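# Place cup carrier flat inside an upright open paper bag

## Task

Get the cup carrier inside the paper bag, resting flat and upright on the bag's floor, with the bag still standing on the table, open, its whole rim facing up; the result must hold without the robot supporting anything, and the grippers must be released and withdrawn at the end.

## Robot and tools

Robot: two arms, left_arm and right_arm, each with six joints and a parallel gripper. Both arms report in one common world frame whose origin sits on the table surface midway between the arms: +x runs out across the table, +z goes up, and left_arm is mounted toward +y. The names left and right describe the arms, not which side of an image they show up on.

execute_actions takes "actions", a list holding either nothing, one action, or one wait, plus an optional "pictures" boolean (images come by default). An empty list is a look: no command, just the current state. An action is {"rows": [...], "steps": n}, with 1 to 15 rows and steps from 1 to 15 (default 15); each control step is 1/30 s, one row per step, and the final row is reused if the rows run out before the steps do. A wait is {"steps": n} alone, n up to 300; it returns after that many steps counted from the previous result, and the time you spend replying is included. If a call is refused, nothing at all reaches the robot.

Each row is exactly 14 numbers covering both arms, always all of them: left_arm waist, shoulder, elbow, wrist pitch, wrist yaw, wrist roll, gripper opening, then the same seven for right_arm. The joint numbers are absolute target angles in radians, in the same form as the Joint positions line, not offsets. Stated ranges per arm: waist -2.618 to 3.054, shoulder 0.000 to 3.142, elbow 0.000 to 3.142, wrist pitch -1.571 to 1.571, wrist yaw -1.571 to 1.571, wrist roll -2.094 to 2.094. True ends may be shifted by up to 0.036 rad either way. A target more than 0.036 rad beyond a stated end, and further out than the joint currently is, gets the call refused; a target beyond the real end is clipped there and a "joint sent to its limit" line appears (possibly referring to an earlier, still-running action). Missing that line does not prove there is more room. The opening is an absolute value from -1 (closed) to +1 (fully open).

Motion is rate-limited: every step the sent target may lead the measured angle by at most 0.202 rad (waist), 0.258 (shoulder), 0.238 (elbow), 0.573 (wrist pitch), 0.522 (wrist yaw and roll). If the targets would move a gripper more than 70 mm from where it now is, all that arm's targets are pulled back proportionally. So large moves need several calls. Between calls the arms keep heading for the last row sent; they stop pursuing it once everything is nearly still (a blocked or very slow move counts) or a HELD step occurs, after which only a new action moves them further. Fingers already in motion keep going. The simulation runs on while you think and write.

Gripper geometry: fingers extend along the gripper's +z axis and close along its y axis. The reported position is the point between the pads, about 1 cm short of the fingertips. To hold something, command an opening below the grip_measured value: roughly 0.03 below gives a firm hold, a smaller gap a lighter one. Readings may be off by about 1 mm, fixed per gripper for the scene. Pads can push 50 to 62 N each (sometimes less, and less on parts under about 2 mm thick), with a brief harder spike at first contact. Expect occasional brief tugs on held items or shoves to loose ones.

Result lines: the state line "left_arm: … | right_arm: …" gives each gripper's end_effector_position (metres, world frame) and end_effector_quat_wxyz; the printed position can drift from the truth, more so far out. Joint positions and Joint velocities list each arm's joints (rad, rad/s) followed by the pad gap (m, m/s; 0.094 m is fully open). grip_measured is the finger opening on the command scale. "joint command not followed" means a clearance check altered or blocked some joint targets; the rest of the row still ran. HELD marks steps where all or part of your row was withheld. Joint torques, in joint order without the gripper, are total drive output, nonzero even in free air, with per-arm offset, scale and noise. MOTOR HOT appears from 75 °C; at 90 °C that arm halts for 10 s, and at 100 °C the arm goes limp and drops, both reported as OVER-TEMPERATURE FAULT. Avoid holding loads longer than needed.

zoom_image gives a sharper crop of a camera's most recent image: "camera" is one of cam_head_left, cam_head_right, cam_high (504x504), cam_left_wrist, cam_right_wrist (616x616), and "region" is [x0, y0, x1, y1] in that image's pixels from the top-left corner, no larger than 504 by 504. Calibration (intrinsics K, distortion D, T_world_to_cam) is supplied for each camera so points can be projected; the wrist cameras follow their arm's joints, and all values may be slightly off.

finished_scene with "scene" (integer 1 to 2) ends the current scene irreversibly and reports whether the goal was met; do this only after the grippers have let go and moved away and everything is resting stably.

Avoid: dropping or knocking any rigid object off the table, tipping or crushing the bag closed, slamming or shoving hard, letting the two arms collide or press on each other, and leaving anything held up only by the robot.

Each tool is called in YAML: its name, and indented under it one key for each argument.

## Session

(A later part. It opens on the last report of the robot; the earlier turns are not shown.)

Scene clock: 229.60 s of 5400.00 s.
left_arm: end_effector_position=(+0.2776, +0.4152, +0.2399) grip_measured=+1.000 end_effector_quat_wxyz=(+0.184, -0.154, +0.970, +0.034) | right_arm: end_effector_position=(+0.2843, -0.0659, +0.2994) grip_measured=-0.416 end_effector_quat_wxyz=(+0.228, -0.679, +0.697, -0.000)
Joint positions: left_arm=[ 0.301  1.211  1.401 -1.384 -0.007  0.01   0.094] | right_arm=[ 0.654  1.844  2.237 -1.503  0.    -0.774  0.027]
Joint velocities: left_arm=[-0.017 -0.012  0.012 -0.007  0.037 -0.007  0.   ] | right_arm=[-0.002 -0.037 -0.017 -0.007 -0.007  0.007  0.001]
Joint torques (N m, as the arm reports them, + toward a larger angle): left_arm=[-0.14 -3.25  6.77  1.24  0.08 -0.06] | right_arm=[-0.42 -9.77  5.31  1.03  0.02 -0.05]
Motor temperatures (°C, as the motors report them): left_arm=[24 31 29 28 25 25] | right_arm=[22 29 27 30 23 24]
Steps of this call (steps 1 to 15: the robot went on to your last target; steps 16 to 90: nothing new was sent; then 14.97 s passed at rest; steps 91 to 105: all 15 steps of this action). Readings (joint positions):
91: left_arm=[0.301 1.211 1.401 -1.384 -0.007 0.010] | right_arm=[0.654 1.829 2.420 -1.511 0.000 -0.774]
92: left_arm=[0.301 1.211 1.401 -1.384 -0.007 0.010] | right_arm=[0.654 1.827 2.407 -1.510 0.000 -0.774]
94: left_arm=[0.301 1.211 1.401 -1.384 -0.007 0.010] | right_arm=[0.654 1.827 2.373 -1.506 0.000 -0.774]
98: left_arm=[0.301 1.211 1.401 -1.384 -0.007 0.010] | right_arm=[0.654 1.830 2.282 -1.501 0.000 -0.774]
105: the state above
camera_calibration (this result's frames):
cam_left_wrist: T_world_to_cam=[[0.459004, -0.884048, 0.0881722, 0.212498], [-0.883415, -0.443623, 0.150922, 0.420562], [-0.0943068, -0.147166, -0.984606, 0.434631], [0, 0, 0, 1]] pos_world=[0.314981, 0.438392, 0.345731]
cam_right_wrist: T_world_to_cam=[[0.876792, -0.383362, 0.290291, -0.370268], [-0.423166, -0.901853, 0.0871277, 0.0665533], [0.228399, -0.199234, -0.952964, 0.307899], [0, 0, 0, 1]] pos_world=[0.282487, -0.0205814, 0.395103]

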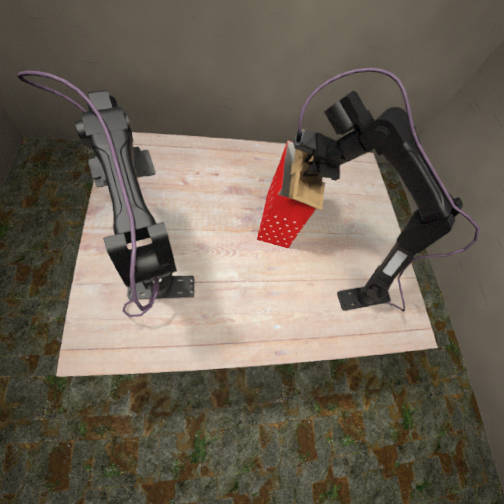

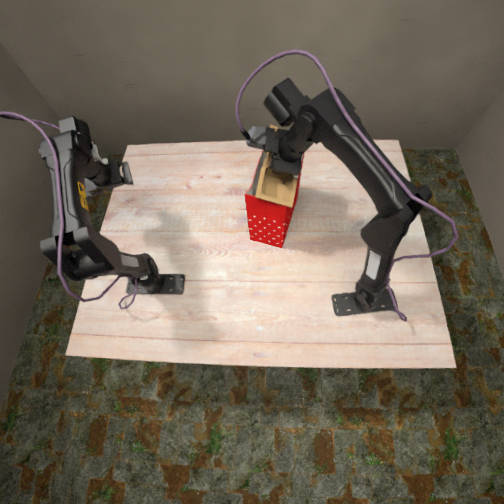

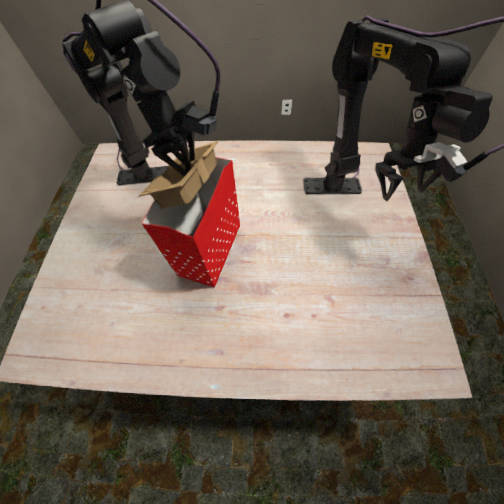

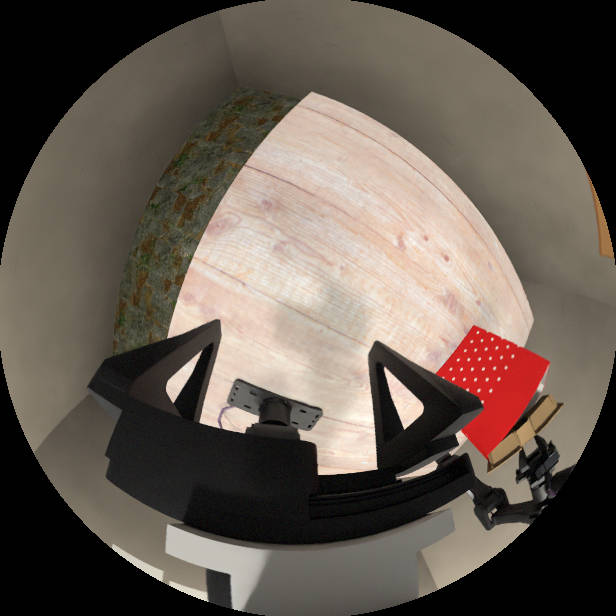

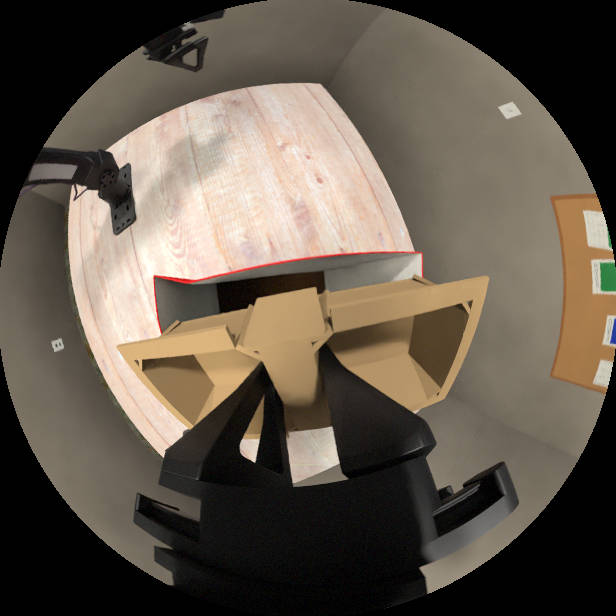

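execute_actions:
  actions:
    - {"rows":[[0.3,1.2,1.4,-1.4,0,0,1,0.65,1.83,2.31,-1.47,0,-0.78,-0.45],[0.3,1.2,1.4,-1.4,0,0,1,0.65,1.83,2.31,-1.47,0,-0.78,-0.45],[0.3,1.2,1.4,-1.4,0,0,1,0.65,1.83,2.31,-1.47,0,-0.78,-0.45],[0.3,1.2,1.4,-1.4,0,0,1,0.65,1.83,2.31,-1.47,0,-0.78,-0.45],[0.3,1.2,1.4,-1.4,0,0,1,0.70,1.89,2.33,-1.47,0,-0.74,-0.45]],"steps":15}

Scene clock: 238.33 s of 5400.00 s.
left_arm: end_effector_position=(+0.2776, +0.4152, +0.2399) grip_measured=+1.000 end_effector_quat_wxyz=(+0.184, -0.154, +0.970, +0.034) | right_arm: end_effector_position=(+0.2829, -0.0408, +0.3049) grip_measured=-0.416 end_effector_quat_wxyz=(+0.248, -0.683, +0.687, +0.009)
Joint positions: left_arm=[ 0.301  1.211  1.401 -1.384 -0.007  0.01   0.094] | right_arm=[ 0.698  1.889  2.303 -1.483 -0.003 -0.749  0.027]
Joint velocities: left_arm=[-0.002 -0.017 -0.002 -0.007  0.007 -0.007  0.   ] | right_arm=[ 0.002  0.002  0.017  0.007 -0.051 -0.007 -0.001]
Joint torques (N m, as the arm reports them, + toward a larger angle): left_arm=[-0.16 -3.29  6.73  1.23  0.1  -0.05] | right_arm=[ 0.22 -8.56  8.13  1.17  0.01  0.05]
Motor temperatures (°C, as the motors report them): left_arm=[24 31 29 28 25 25] | right_arm=[22 30 26 29 23 24]
Steps of this call (steps 1 to 15: the robot went on to your last target; steps 16 to 90: nothing new was sent; then 5.23 s passed at rest; steps 91 to 105: all 15 steps of this action). Readings (joint positions):
91: left_arm=[0.301 1.211 1.401 -1.384 -0.007 0.010] | right_arm=[0.654 1.845 2.244 -1.503 0.000 -0.774]
92: left_arm=[0.301 1.211 1.401 -1.384 -0.007 0.010] | right_arm=[0.654 1.846 2.253 -1.501 0.000 -0.774]
94: left_arm=[0.301 1.211 1.401 -1.384 -0.007 0.010] | right_arm=[0.654 1.846 2.271 -1.495 0.000 -0.774]
98: left_arm=[0.301 1.211 1.401 -1.384 -0.007 0.010] | right_arm=[0.685 1.868 2.303 -1.485 0.003 -0.760]
105: the state above
camera_calibration (this result's frames):
cam_left_wrist: T_world_to_cam=[[0.459004, -0.884048, 0.0881722, 0.212498], [-0.883415, -0.443623, 0.150922, 0.420562], [-0.0943068, -0.147166, -0.984606, 0.434631], [0, 0, 0, 1]] pos_world=[0.314981, 0.438392, 0.345731]
cam_right_wrist: T_world_to_cam=[[0.880253, -0.37393, 0.292115, -0.362136], [-0.403093, -0.914072, 0.0445858, 0.0948744], [0.250342, -0.156996, -0.955344, 0.314681], [0, 0, 0, 1]] pos_world=[0.278237, 0.000711955, 0.402184]

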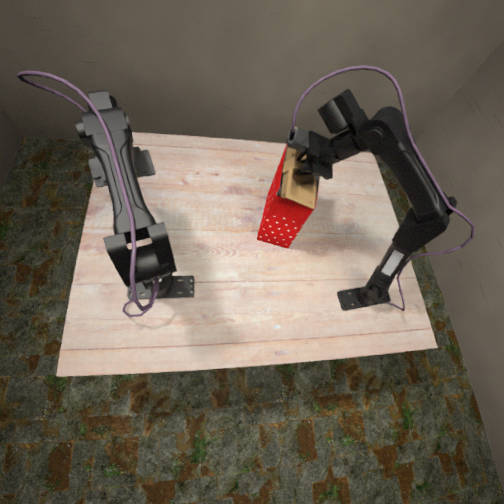

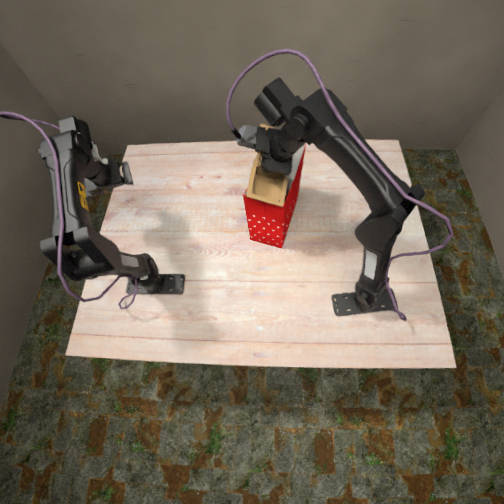

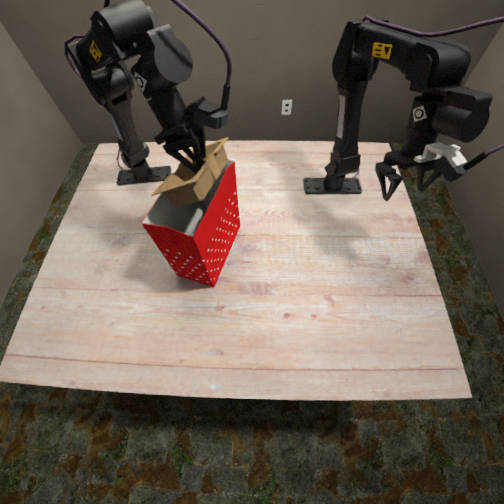

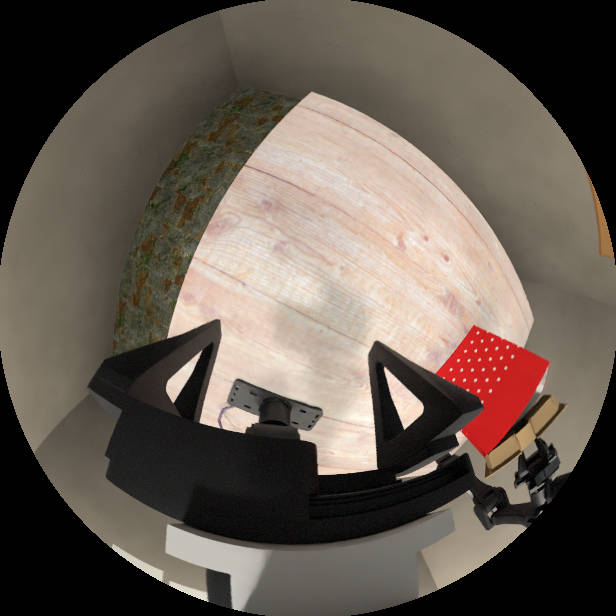

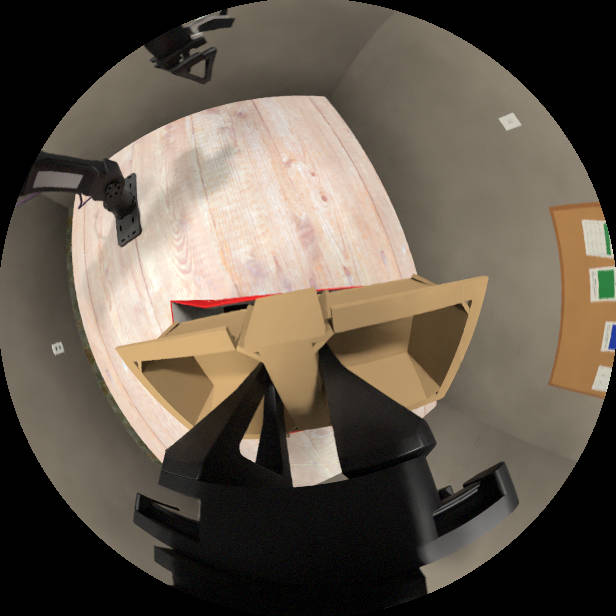

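execute_actions:
  actions:
    - {"rows":[[0.3,1.2,1.4,-1.4,0,0,1,0.69,1.91,2.44,-1.45,0,-0.75,-0.45],[0.3,1.2,1.4,-1.4,0,0,1,0.69,1.91,2.44,-1.45,0,-0.75,-0.45],[0.3,1.2,1.4,-1.4,0,0,1,0.69,1.91,2.44,-1.45,0,-0.75,-0.45],[0.3,1.2,1.4,-1.4,0,0,1,0.69,1.91,2.44,-1.45,0,-0.75,-0.45],[0.3,1.2,1.4,-1.4,0,0,1,0.675,1.97,2.46,-1.49,0,-0.76,-0.45]],"steps":15}

Scene clock: 245.07 s of 5400.00 s.
left_arm: end_effector_position=(+0.2776, +0.4152, +0.2399) grip_measured=+1.000 end_effector_quat_wxyz=(+0.184, -0.154, +0.970, +0.034) | right_arm: end_effector_position=(+0.3062, -0.0273, +0.3111) grip_measured=-0.416 end_effector_quat_wxyz=(+0.272, -0.674, +0.687, +0.007)
Joint positions: left_arm=[ 0.301  1.211  1.401 -1.384 -0.007  0.01   0.094] | right_arm=[ 0.681  1.979  2.436 -1.478 -0.003 -0.752  0.027]
Joint velocities: left_arm=[-0.012 -0.002 -0.002  0.022  0.11  -0.081  0.   ] | right_arm=[-0.007 -0.002 -0.007  0.022  0.051  0.037  0.001]
Joint torques (N m, as the arm reports them, + toward a larger angle): left_arm=[-0.13 -3.28  6.73  1.24  0.09 -0.05] | right_arm=[ -0.4  -10.45   7.72   0.97   0.01  -0.1 ]
Motor temperatures (°C, as the motors report them): left_arm=[24 31 29 28 25 25] | right_arm=[22 30 27 29 23 24]
Steps of this call (steps 1 to 15: the robot went on to your last target; steps 16 to 90: nothing new was sent; then 3.23 s passed at rest; steps 91 to 105: all 15 steps of this action). Readings (joint positions):
91: left_arm=[0.301 1.211 1.401 -1.384 -0.007 0.010] | right_arm=[0.698 1.896 2.326 -1.492 -0.003 -0.746]
92: left_arm=[0.301 1.211 1.401 -1.384 -0.007 0.010] | right_arm=[0.698 1.908 2.357 -1.491 -0.003 -0.746]
94: left_arm=[0.301 1.211 1.401 -1.384 -0.007 0.010] | right_arm=[0.698 1.913 2.393 -1.472 -0.003 -0.746]
98: left_arm=[0.301 1.211 1.401 -1.384 -0.007 0.010] | right_arm=[0.686 1.939 2.436 -1.475 -0.003 -0.750]
105: the state above
camera_calibration (this result's frames):
cam_left_wrist: T_world_to_cam=[[0.459004, -0.884048, 0.0881722, 0.212498], [-0.883415, -0.443623, 0.150922, 0.420562], [-0.0943068, -0.147166, -0.984606, 0.434631], [0, 0, 0, 1]] pos_world=[0.314981, 0.438392, 0.345731]
cam_right_wrist: T_world_to_cam=[[0.864154, -0.396885, 0.309388, -0.380477], [-0.417096, -0.908862, -0.000901608, 0.134981], [0.281549, -0.128265, -0.950935, 0.30668], [0, 0, 0, 1]] pos_world=[0.298745, 0.0110103, 0.40947]

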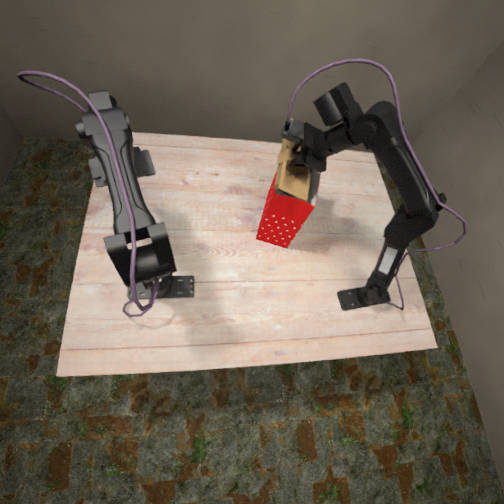

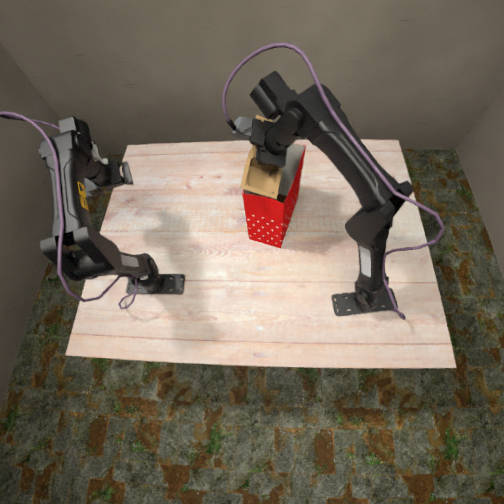

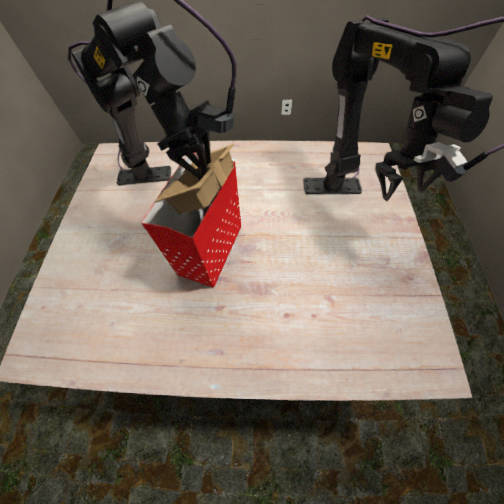

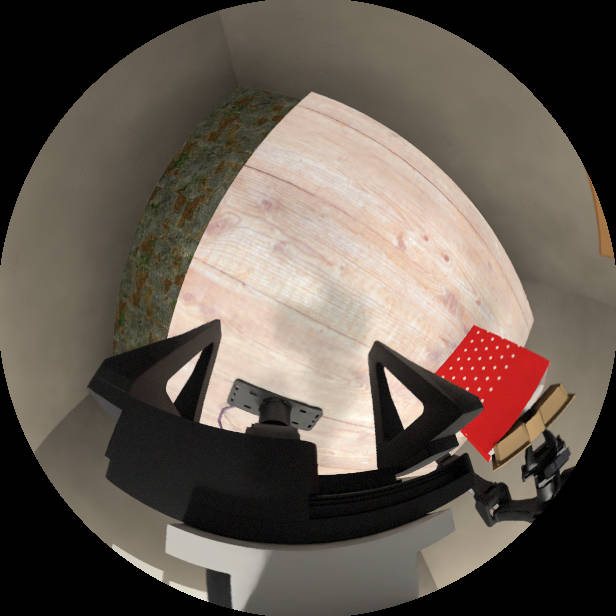

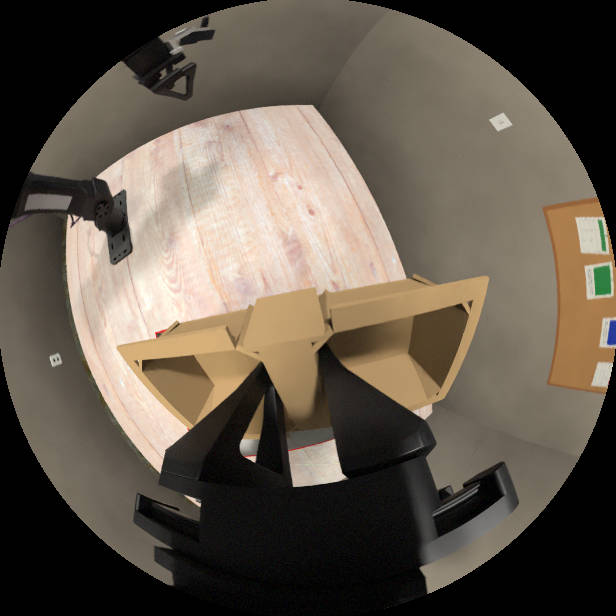

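execute_actions:
  actions:
    - {"rows":[[0.3,1.2,1.4,-1.4,0,0,1,0.635,1.95,2.46,-1.5,0,-0.79,-0.45],[0.3,1.2,1.4,-1.4,0,0,1,0.635,1.95,2.46,-1.5,0,-0.79,-0.45],[0.3,1.2,1.4,-1.4,0,0,1,0.635,1.95,2.46,-1.5,0,-0.79,-0.45],[0.3,1.2,1.4,-1.4,0,0,1,0.635,1.95,2.46,-1.5,0,-0.79,-0.45],[0.3,1.2,1.4,-1.4,0,0,1,0.635,1.95,2.46,-1.5,0,-0.79,-0.45],[0.3,1.2,1.4,-1.4,0,0,1,0.635,1.95,2.46,-1.5,0,-0.79,-0.45],[0.3,1.2,1.4,-1.4,0,0,1,0.635,1.94,2.36,-1.52,0,-0.79,-0.45],[0.3,1.2,1.4,-1.4,0,0,1,0.635,1.94,2.36,-1.52,0,-0.79,-0.45],[0.3,1.2,1.4,-1.4,0,0,1,0.635,1.94,2.30,-1.52,0,-0.79,-0.45]],"steps":15}

Scene clock: 253.77 s of 5400.00 s.
left_arm: end_effector_position=(+0.2776, +0.4152, +0.2399) grip_measured=+1.000 end_effector_quat_wxyz=(+0.184, -0.154, +0.970, +0.034) | right_arm: end_effector_position=(+0.3056, -0.0560, +0.2778) grip_measured=-0.416 end_effector_quat_wxyz=(+0.206, -0.679, +0.704, -0.003)
Joint positions: left_arm=[ 0.301  1.211  1.401 -1.384 -0.007  0.01   0.094] | right_arm=[ 0.636  1.953  2.309 -1.512 -0.    -0.782  0.027]
Joint velocities: left_arm=[ 0.007  0.002 -0.002 -0.051 -0.022 -0.037  0.   ] | right_arm=[ 0.007  0.002 -0.017 -0.066 -0.095 -0.037  0.   ]
Joint torques (N m, as the arm reports them, + toward a larger angle): left_arm=[-0.16 -3.28  6.76  1.23  0.09 -0.06] | right_arm=[ -0.1  -10.81   5.44   0.9    0.05  -0.06]
Motor temperatures (°C, as the motors report them): left_arm=[24 31 29 28 25 25] | right_arm=[22 30 27 29 23 24]
Steps of this call (steps 1 to 15: the robot went on to your last target; steps 16 to 90: nothing new was sent; then 5.20 s passed at rest; steps 91 to 105: all 15 steps of this action). Readings (joint positions):
91: left_arm=[0.301 1.211 1.401 -1.384 -0.007 0.010] | right_arm=[0.677 1.979 2.436 -1.479 -0.004 -0.758]
92: left_arm=[0.301 1.211 1.401 -1.384 -0.007 0.010] | right_arm=[0.670 1.979 2.436 -1.481 -0.005 -0.764]
94: left_arm=[0.301 1.211 1.401 -1.384 -0.007 0.010] | right_arm=[0.652 1.979 2.436 -1.484 -0.004 -0.771]
98: left_arm=[0.301 1.211 1.401 -1.384 -0.007 0.010] | right_arm=[0.636 1.966 2.404 -1.487 -0.000 -0.778]
105: the state above
camera_calibration (this result's frames):
cam_left_wrist: T_world_to_cam=[[0.459004, -0.884048, 0.0881722, 0.212498], [-0.883415, -0.443623, 0.150922, 0.420562], [-0.0943068, -0.147166, -0.984606, 0.434631], [0, 0, 0, 1]] pos_world=[0.314981, 0.438392, 0.345731]
cam_right_wrist: T_world_to_cam=[[0.881503, -0.383025, 0.276122, -0.376351], [-0.429268, -0.893661, 0.130762, 0.0765872], [0.196675, -0.233798, -0.952186, 0.291883], [0, 0, 0, 1]] pos_world=[0.307225, -0.00746733, 0.371831]

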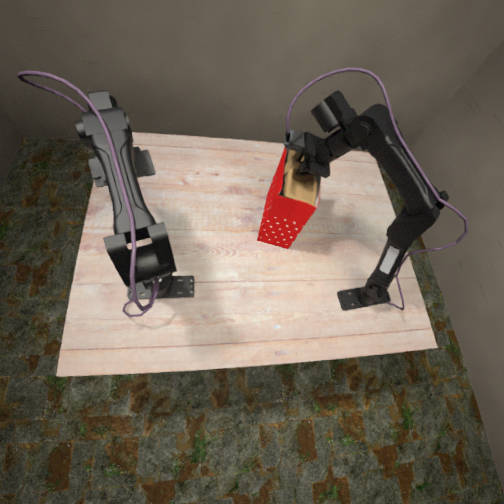

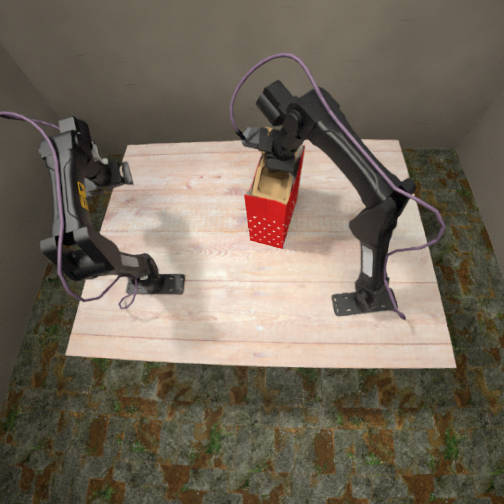

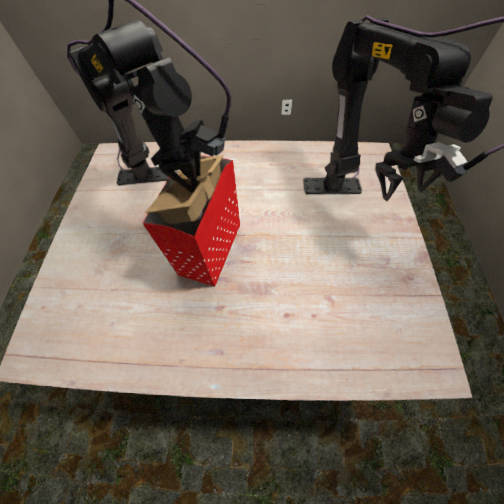

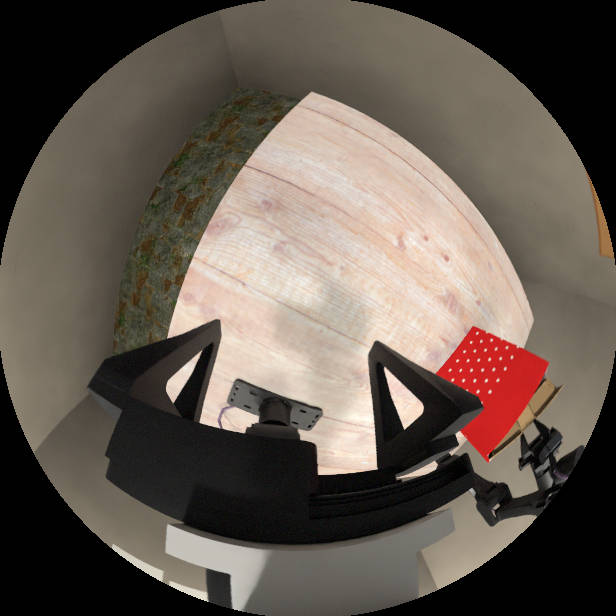

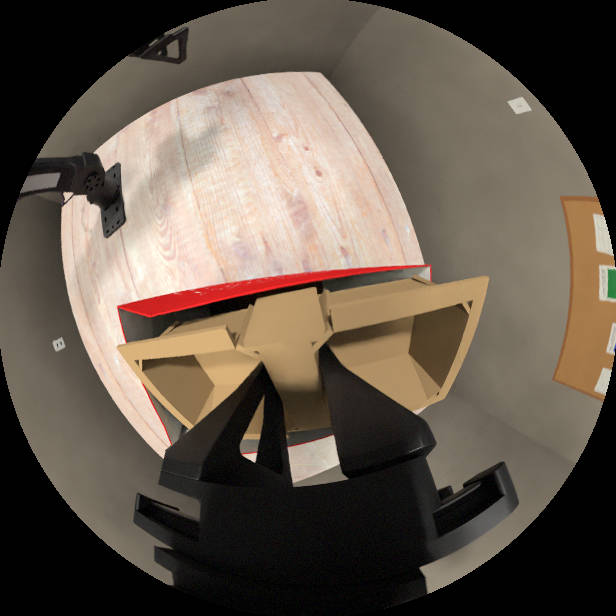

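execute_actions:
  actions:
    - {"rows":[[0.3,1.2,1.4,-1.4,0,0,1,0.64,1.93,2.23,-1.52,0,-0.79,-0.45],[0.3,1.2,1.4,-1.4,0,0,1,0.64,1.93,2.23,-1.52,0,-0.79,-0.45],[0.3,1.2,1.4,-1.4,0,0,1,0.64,1.93,2.23,-1.52,0,-0.79,-0.45],[0.3,1.2,1.4,-1.4,0,0,1,0.64,1.93,2.23,-1.52,0,-0.79,-0.45],[0.3,1.2,1.4,-1.4,0,0,1,0.64,1.93,2.23,-1.52,0,-0.79,-0.45],[0.3,1.2,1.4,-1.4,0,0,1,0.64,1.93,2.23,-1.52,0,-0.79,-0.45],[0.3,1.2,1.4,-1.4,0,0,1,0.64,1.95,2.16,-1.5,0,-0.79,-0.45]],"steps":15}

Scene clock: 267.63 s of 5400.00 s.
left_arm: end_effector_position=(+0.2776, +0.4152, +0.2399) grip_measured=+1.000 end_effector_quat_wxyz=(+0.184, -0.154, +0.970, +0.034) | right_arm: end_effector_position=(+0.2962, -0.0649, +0.2336) grip_measured=-0.416 end_effector_quat_wxyz=(+0.137, -0.688, +0.713, -0.002)
Joint positions: left_arm=[ 0.301  1.211  1.401 -1.384 -0.007  0.01   0.094] | right_arm=[ 0.636  1.959  2.169 -1.506 -0.    -0.783  0.027]
Joint velocities: left_arm=[-0.007  0.002  0.017  0.037 -0.037  0.022  0.   ] | right_arm=[-0.007  0.002  0.007  0.007 -0.007 -0.007  0.   ]
Joint torques (N m, as the arm reports them, + toward a larger angle): left_arm=[-0.15 -3.26  6.73  1.24  0.1  -0.05] | right_arm=[  0.24 -10.72   5.38   0.74  -0.04  -0.07]
Motor temperatures (°C, as the motors report them): left_arm=[24 31 29 28 25 25] | right_arm=[22 31 26 29 23 24]
Steps of this call (steps 1 to 15: the robot went on to your last target; steps 16 to 90: nothing new was sent; then 10.37 s passed at rest; steps 91 to 105: all 15 steps of this action). Readings (joint positions):
91: left_arm=[0.301 1.211 1.401 -1.384 -0.007 0.010] | right_arm=[0.636 1.949 2.296 -1.507 -0.000 -0.783]
92: left_arm=[0.301 1.211 1.401 -1.384 -0.007 0.010] | right_arm=[0.636 1.944 2.279 -1.507 -0.000 -0.783]
94: left_arm=[0.301 1.211 1.401 -1.384 -0.007 0.010] | right_arm=[0.636 1.943 2.255 -1.511 -0.000 -0.783]
98: left_arm=[0.301 1.211 1.401 -1.384 -0.007 0.010] | right_arm=[0.636 1.940 2.213 -1.506 -0.000 -0.783]
105: the state above
camera_calibration (this result's frames):
cam_left_wrist: T_world_to_cam=[[0.459004, -0.884048, 0.0881722, 0.212498], [-0.883415, -0.443623, 0.150922, 0.420562], [-0.0943068, -0.147166, -0.984606, 0.434631], [0, 0, 0, 1]] pos_world=[0.314981, 0.438392, 0.345731]
cam_right_wrist: T_world_to_cam=[[0.90731, -0.358128, 0.220303, -0.352187], [-0.40837, -0.875329, 0.258908, 0.0354309], [0.100115, -0.324875, -0.940443, 0.269548], [0, 0, 0, 1]] pos_world=[0.307026, -0.00754521, 0.321909]

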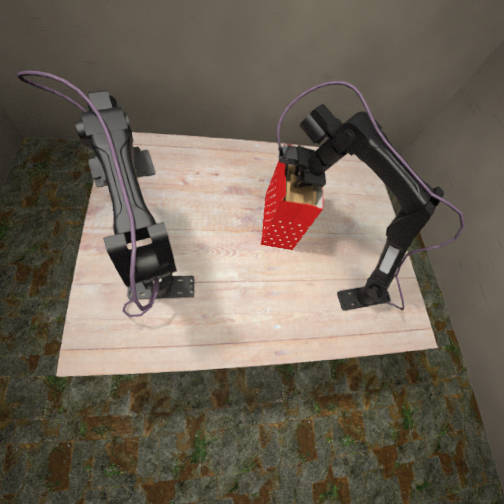

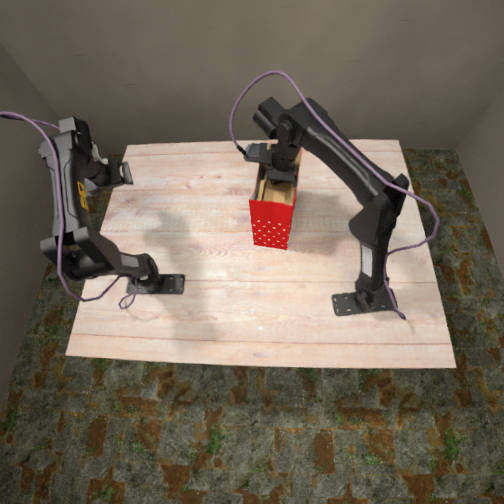

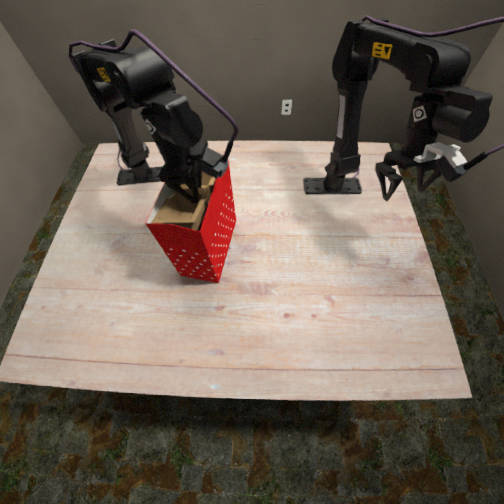

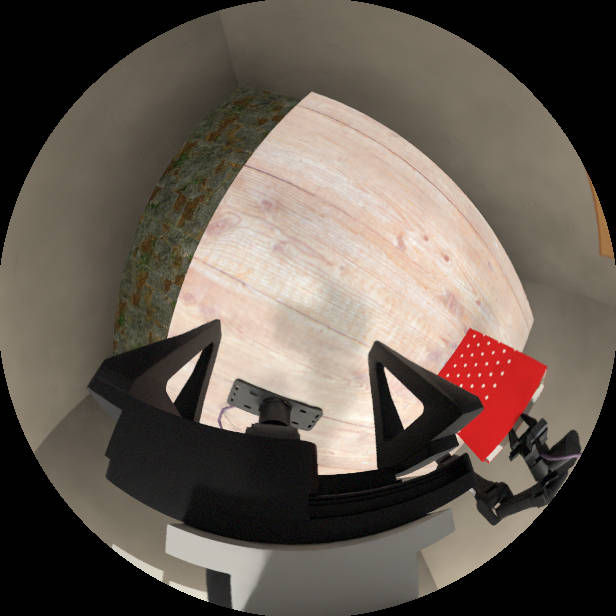

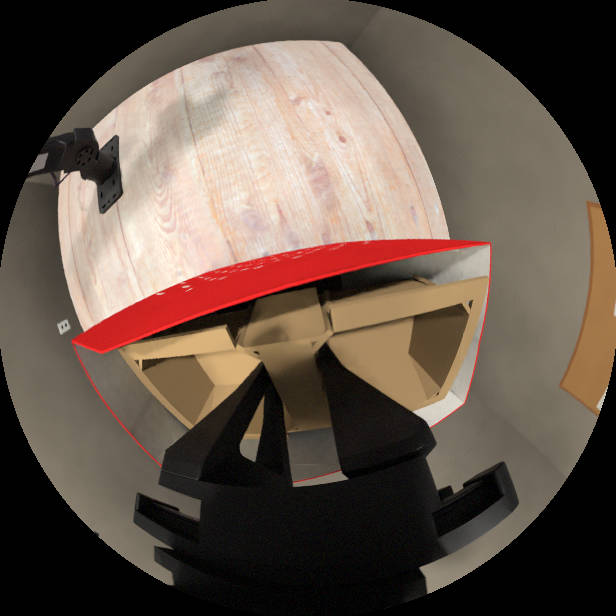

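Inside. Lower, release.

execute_actions:
  actions:
    - {"rows":[[0.3,1.2,1.4,-1.4,0,0,1,0.64,1.95,2.09,-1.52,0,-0.79,-0.45],[0.3,1.2,1.4,-1.4,0,0,1,0.64,1.95,2.09,-1.52,0,-0.79,-0.45],[0.3,1.2,1.4,-1.4,0,0,1,0.64,1.95,2.09,-1.52,0,-0.79,-0.45],[0.3,1.2,1.4,-1.4,0,0,1,0.64,1.95,2.09,-1.52,0,-0.79,-0.45],[0.3,1.2,1.4,-1.4,0,0,1,0.64,1.95,2.02,-1.55,0,-0.79,-0.45]],"steps":15}
  pictures: false

execute_actions:
  actions:
    - {"rows":[[0.3,1.2,1.4,-1.4,0,0,1,0.64,1.95,2.02,-1.55,0,-0.79,0]],"steps":15}

Scene clock: 275.23 s of 5400.00 s.
left_arm: end_effector_position=(+0.2776, +0.4152, +0.2399) grip_measured=+1.000 end_effector_quat_wxyz=(+0.184, -0.154, +0.970, +0.034) | right_arm: end_effector_position=(+0.2756, -0.0842, +0.1913) grip_measured=-0.416 end_effector_quat_wxyz=(+0.050, -0.694, +0.718, -0.001)
Joint positions: left_arm=[ 0.301  1.211  1.401 -1.384 -0.007  0.01   0.094] | right_arm=[ 0.636  1.962  2.028 -1.535 -0.    -0.783  0.027]
Joint velocities: left_arm=[-0.027 -0.002 -0.027 -0.051 -0.037 -0.022  0.   ] | right_arm=[-0.002 -0.002  0.007 -0.066 -0.095 -0.022 -0.001]
Joint torques (N m, as the arm reports them, + toward a larger angle): left_arm=[-0.15 -3.29  6.74  1.23  0.09 -0.05] | right_arm=[  0.28 -11.12   5.55   0.18  -0.02  -0.09]
Motor temperatures (°C, as the motors report them): left_arm=[24 31 29 28 25 25] | right_arm=[22 31 26 29 23 24]
Steps of this call (steps 1 to 15: the robot went on to your last target; steps 16 to 90: nothing new was sent; then 4.10 s passed at rest; steps 91 to 105: all 15 steps of this action). Readings (joint positions):
91: left_arm=[0.301 1.211 1.401 -1.384 -0.007 0.010] | right_arm=[0.636 1.957 2.158 -1.502 -0.000 -0.783]
92: left_arm=[0.301 1.211 1.401 -1.384 -0.007 0.010] | right_arm=[0.636 1.954 2.141 -1.502 -0.000 -0.783]
94: left_arm=[0.301 1.211 1.401 -1.384 -0.007 0.010] | right_arm=[0.636 1.955 2.114 -1.507 -0.000 -0.783]
98: left_arm=[0.301 1.211 1.401 -1.384 -0.007 0.010] | right_arm=[0.636 1.958 2.040 -1.524 -0.000 -0.783]
105: the state above

Scene clock: 275.73 s of 5400.00 s.
left_arm: end_effector_position=(+0.2776, +0.4152, +0.2399) grip_measured=+1.000 end_effector_quat_wxyz=(+0.184, -0.154, +0.970, +0.034) | right_arm: end_effector_position=(+0.2756, -0.0842, +0.1913) grip_measured=-0.002 end_effector_quat_wxyz=(+0.050, -0.694, +0.718, -0.001)
Joint positions: left_arm=[ 0.301  1.211  1.401 -1.384 -0.007  0.01   0.094] | right_arm=[ 0.636  1.962  2.028 -1.535 -0.    -0.783  0.047]
Joint velocities: left_arm=[-0.002 -0.007 -0.017 -0.022 -0.007 -0.051  0.   ] | right_arm=[ 0.007  0.012 -0.002  0.066  0.051 -0.051  0.   ]
Joint torques (N m, as the arm reports them, + toward a larger angle): left_arm=[-0.13 -3.24  6.76  1.24  0.1  -0.05] | right_arm=[  0.47 -11.1    5.76   0.21   0.    -0.09]
Motor temperatures (°C, as the motors report them): left_arm=[24 31 29 28 25 25] | right_arm=[22 31 26 29 23 24]
Steps of this call (steps 1 to 15: all 15 steps of this action). Readings (joint positions):
1: left_arm=[0.301 1.211 1.401 -1.384 -0.007 0.010] | right_arm=[0.636 1.962 2.028 -1.535 -0.000 -0.783]
2: left_arm=[0.301 1.211 1.401 -1.384 -0.007 0.010] | right_arm=[0.636 1.962 2.028 -1.535 -0.000 -0.783]
4: left_arm=[0.301 1.211 1.401 -1.384 -0.007 0.010] | right_arm=[0.636 1.962 2.028 -1.535 -0.000 -0.783]
8: left_arm=[0.301 1.211 1.401 -1.384 -0.007 0.010] | right_arm=[0.636 1.962 2.028 -1.535 -0.000 -0.783]
15: the state above
camera_calibration (this result's frames):
cam_left_wrist: T_world_to_cam=[[0.459004, -0.884048, 0.0881722, 0.212498], [-0.883415, -0.443623, 0.150922, 0.420562], [-0.0943068, -0.147166, -0.984606, 0.434631], [0, 0, 0, 1]] pos_world=[0.314981, 0.438392, 0.345731]
cam_right_wrist: T_world_to_cam=[[0.93054, -0.336367, 0.144749, -0.321212], [-0.365793, -0.835444, 0.410156, -0.0162237], [-0.0170333, -0.434615, -0.900455, 0.240969], [0, 0, 0, 1]] pos_world=[0.297071, -0.0168706, 0.270131]

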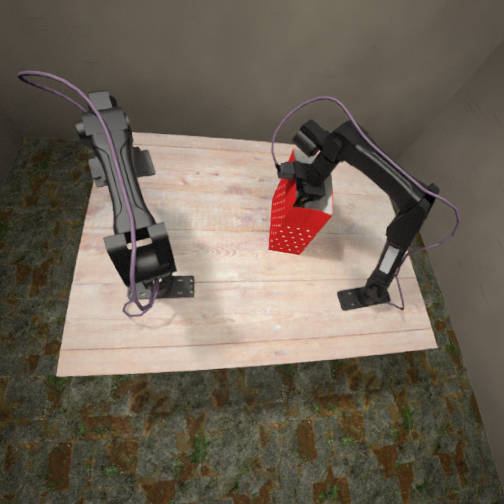

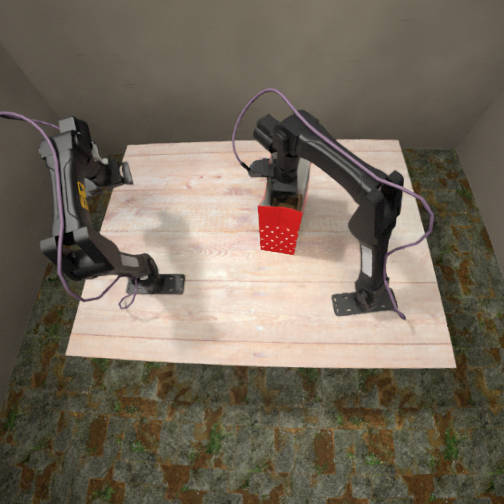

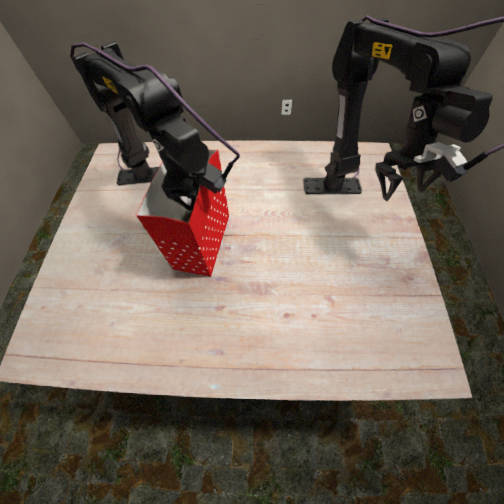

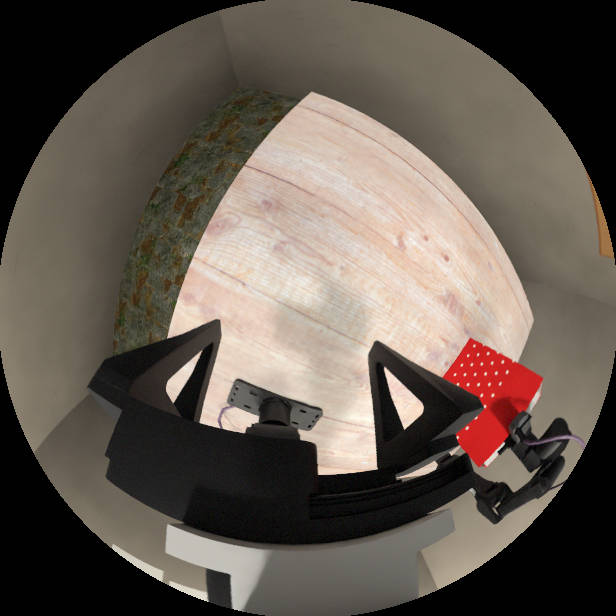

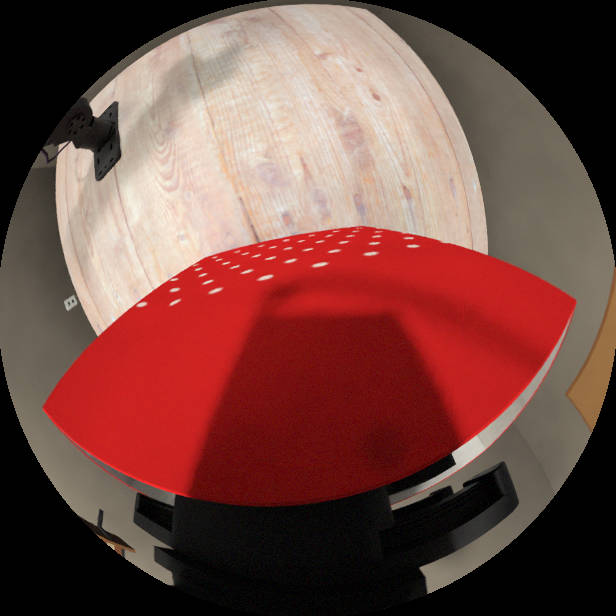

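Retract by reversing the path.

execute_actions:
  actions:
    - {"rows":[[0.3,1.2,1.4,-1.4,0,0,1,0.64,1.93,2.17,-1.55,0,-0.79,0],[0.3,1.2,1.4,-1.4,0,0,1,0.64,1.93,2.17,-1.55,0,-0.79,0],[0.3,1.2,1.4,-1.4,0,0,1,0.64,1.93,2.17,-1.55,0,-0.79,0],[0.3,1.2,1.4,-1.4,0,0,1,0.64,1.93,2.17,-1.55,0,-0.79,0],[0.3,1.2,1.4,-1.4,0,0,1,0.64,1.88,2.3,-1.55,0,-0.79,0],[0.3,1.2,1.4,-1.4,0,0,1,0.64,1.88,2.3,-1.55,0,-0.79,0],[0.3,1.2,1.4,-1.4,0,0,1,0.64,1.88,2.3,-1.55,0,-0.79,0],[0.3,1.2,1.4,-1.4,0,0,1,0.64,1.88,2.3,-1.55,0,-0.79,0],[0.3,1.2,1.4,-1.4,0,0,1,0.64,1.75,2.4,-1.55,0,-0.79,0]],"steps":15}
  pictures: false

execute_actions:
  actions:
    - {"rows":[[0.3,1.2,1.4,-1.4,0,0,1,0.64,1.55,2.35,-1.5,0,-0.79,0]],"steps":15}

Scene clock: 286.10 s of 5400.00 s.
left_arm: end_effector_position=(+0.2776, +0.4152, +0.2399) grip_measured=+1.000 end_effector_quat_wxyz=(+0.184, -0.154, +0.970, +0.034) | right_arm: end_effector_position=(+0.2724, -0.0871, +0.3736) grip_measured=-0.002 end_effector_quat_wxyz=(+0.322, -0.658, +0.681, -0.005)
Joint positions: left_arm=[ 0.301  1.211  1.401 -1.384 -0.007  0.01   0.094] | right_arm=[ 0.636  1.751  2.379 -1.543 -0.    -0.784  0.047]
Joint velocities: left_arm=[ 0.012  0.007 -0.007  0.007 -0.066 -0.007  0.   ] | right_arm=[ 0.017 -0.574  0.3   -0.022  0.007  0.051  0.001]
Joint torques (N m, as the arm reports them, + toward a larger angle): left_arm=[-0.16 -3.29  6.78  1.24  0.09 -0.05] | right_arm=[ 0.21 -3.89  5.32  1.2   0.03 -0.1 ]
Motor temperatures (°C, as the motors report them): left_arm=[24 31 29 28 25 25] | right_arm=[22 32 26 28 23 24]
Steps of this call (steps 1 to 15: the robot went on to your last target; steps 16 to 90: nothing new was sent; then 6.87 s passed at rest; steps 91 to 105: all 15 steps of this action). Readings (joint positions):
91: left_arm=[0.301 1.211 1.401 -1.384 -0.007 0.010] | right_arm=[0.636 1.965 2.048 -1.546 -0.000 -0.783]
92: left_arm=[0.301 1.211 1.401 -1.384 -0.007 0.010] | right_arm=[0.636 1.969 2.075 -1.549 -0.000 -0.783]
94: left_arm=[0.301 1.211 1.401 -1.384 -0.007 0.010] | right_arm=[0.636 1.962 2.120 -1.546 -0.000 -0.783]
98: left_arm=[0.301 1.211 1.401 -1.384 -0.007 0.010] | right_arm=[0.636 1.924 2.247 -1.544 -0.000 -0.783]
105: the state above

Scene clock: 286.60 s of 5400.00 s.
left_arm: end_effector_position=(+0.2776, +0.4152, +0.2399) grip_measured=+1.000 end_effector_quat_wxyz=(+0.184, -0.154, +0.970, +0.034) | right_arm: end_effector_position=(+0.2335, -0.1236, +0.4409) grip_measured=-0.002 end_effector_quat_wxyz=(+0.420, -0.631, +0.652, -0.006)
Joint positions: left_arm=[ 0.301  1.211  1.401 -1.384 -0.007  0.01   0.094] | right_arm=[ 0.636  1.547  2.358 -1.514 -0.    -0.784  0.047]
Joint velocities: left_arm=[-0.012  0.012 -0.027  0.066  0.022 -0.037  0.   ] | right_arm=[-0.017  0.11  -0.002  0.066  0.081 -0.037 -0.001]
Joint torques (N m, as the arm reports them, + toward a larger angle): left_arm=[-0.14 -3.27  6.76  1.23  0.09 -0.05] | right_arm=[ 0.33 -4.84  3.91  1.64  0.01 -0.03]
Motor temperatures (°C, as the motors report them): left_arm=[24 31 29 28 25 25] | right_arm=[22 32 26 28 23 24]
Steps of this call (steps 1 to 15: all 15 steps of this action). Readings (joint positions):
1: left_arm=[0.301 1.211 1.401 -1.384 -0.007 0.010] | right_arm=[0.636 1.715 2.374 -1.532 -0.000 -0.784]
2: left_arm=[0.301 1.211 1.401 -1.384 -0.007 0.010] | right_arm=[0.636 1.678 2.362 -1.525 -0.000 -0.784]
4: left_arm=[0.301 1.211 1.401 -1.384 -0.007 0.010] | right_arm=[0.636 1.604 2.358 -1.522 -0.000 -0.784]
8: left_arm=[0.301 1.211 1.401 -1.384 -0.007 0.010] | right_arm=[0.636 1.517 2.358 -1.515 -0.000 -0.784]
15: the state above
camera_calibration (this result's frames):
cam_left_wrist: T_world_to_cam=[[0.459004, -0.884048, 0.0881722, 0.212498], [-0.883415, -0.443623, 0.150922, 0.420562], [-0.0943068, -0.147166, -0.984606, 0.434631], [0, 0, 0, 1]] pos_world=[0.314981, 0.438392, 0.345731]
cam_right_wrist: T_world_to_cam=[[0.765475, -0.490509, 0.416471, -0.431727], [-0.401684, -0.869894, -0.286242, 0.144185], [0.50269, 0.0518216, -0.862912, 0.370073], [0, 0, 0, 1]] pos_world=[0.202361, -0.105518, 0.540414]

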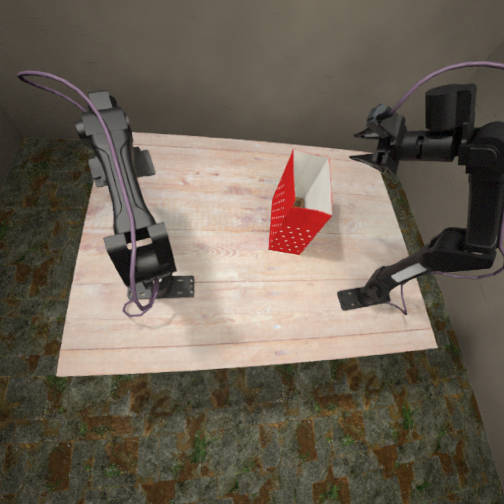

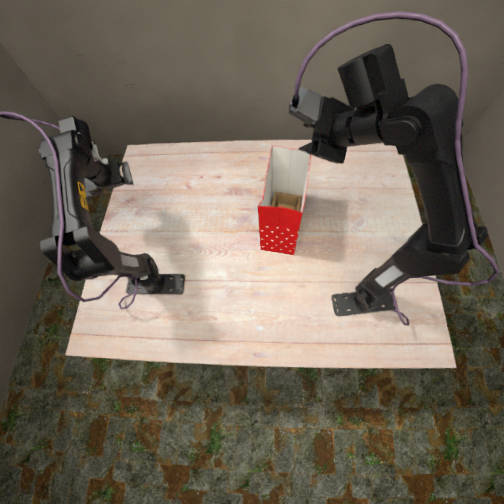

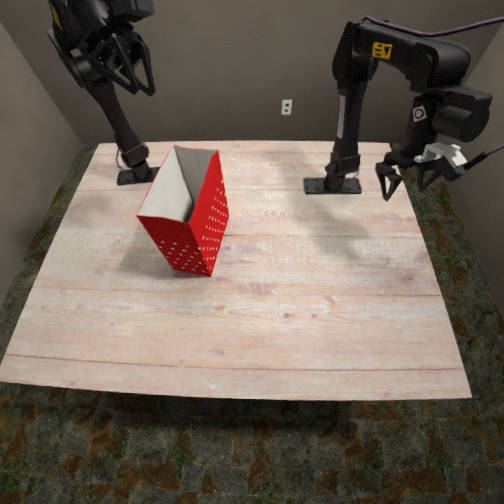

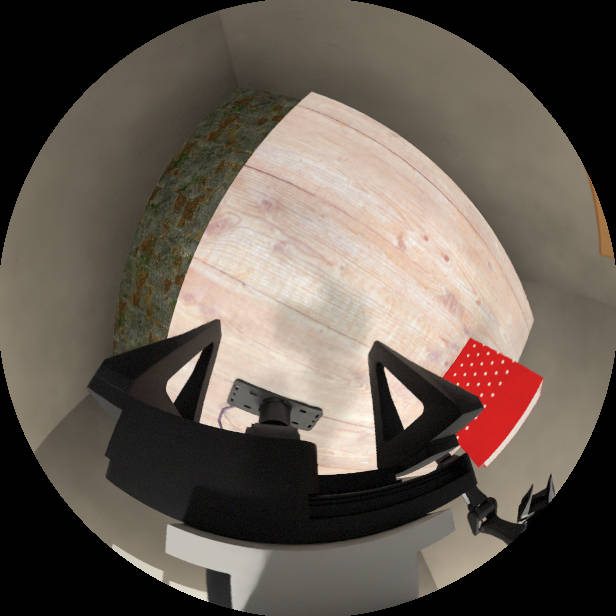

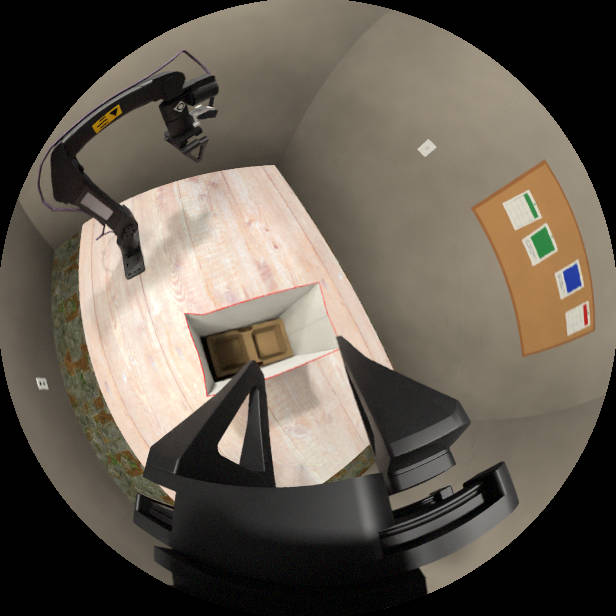

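Flat and upright.

finished_scene:
  scene: 2

The scene is finished: the task was done.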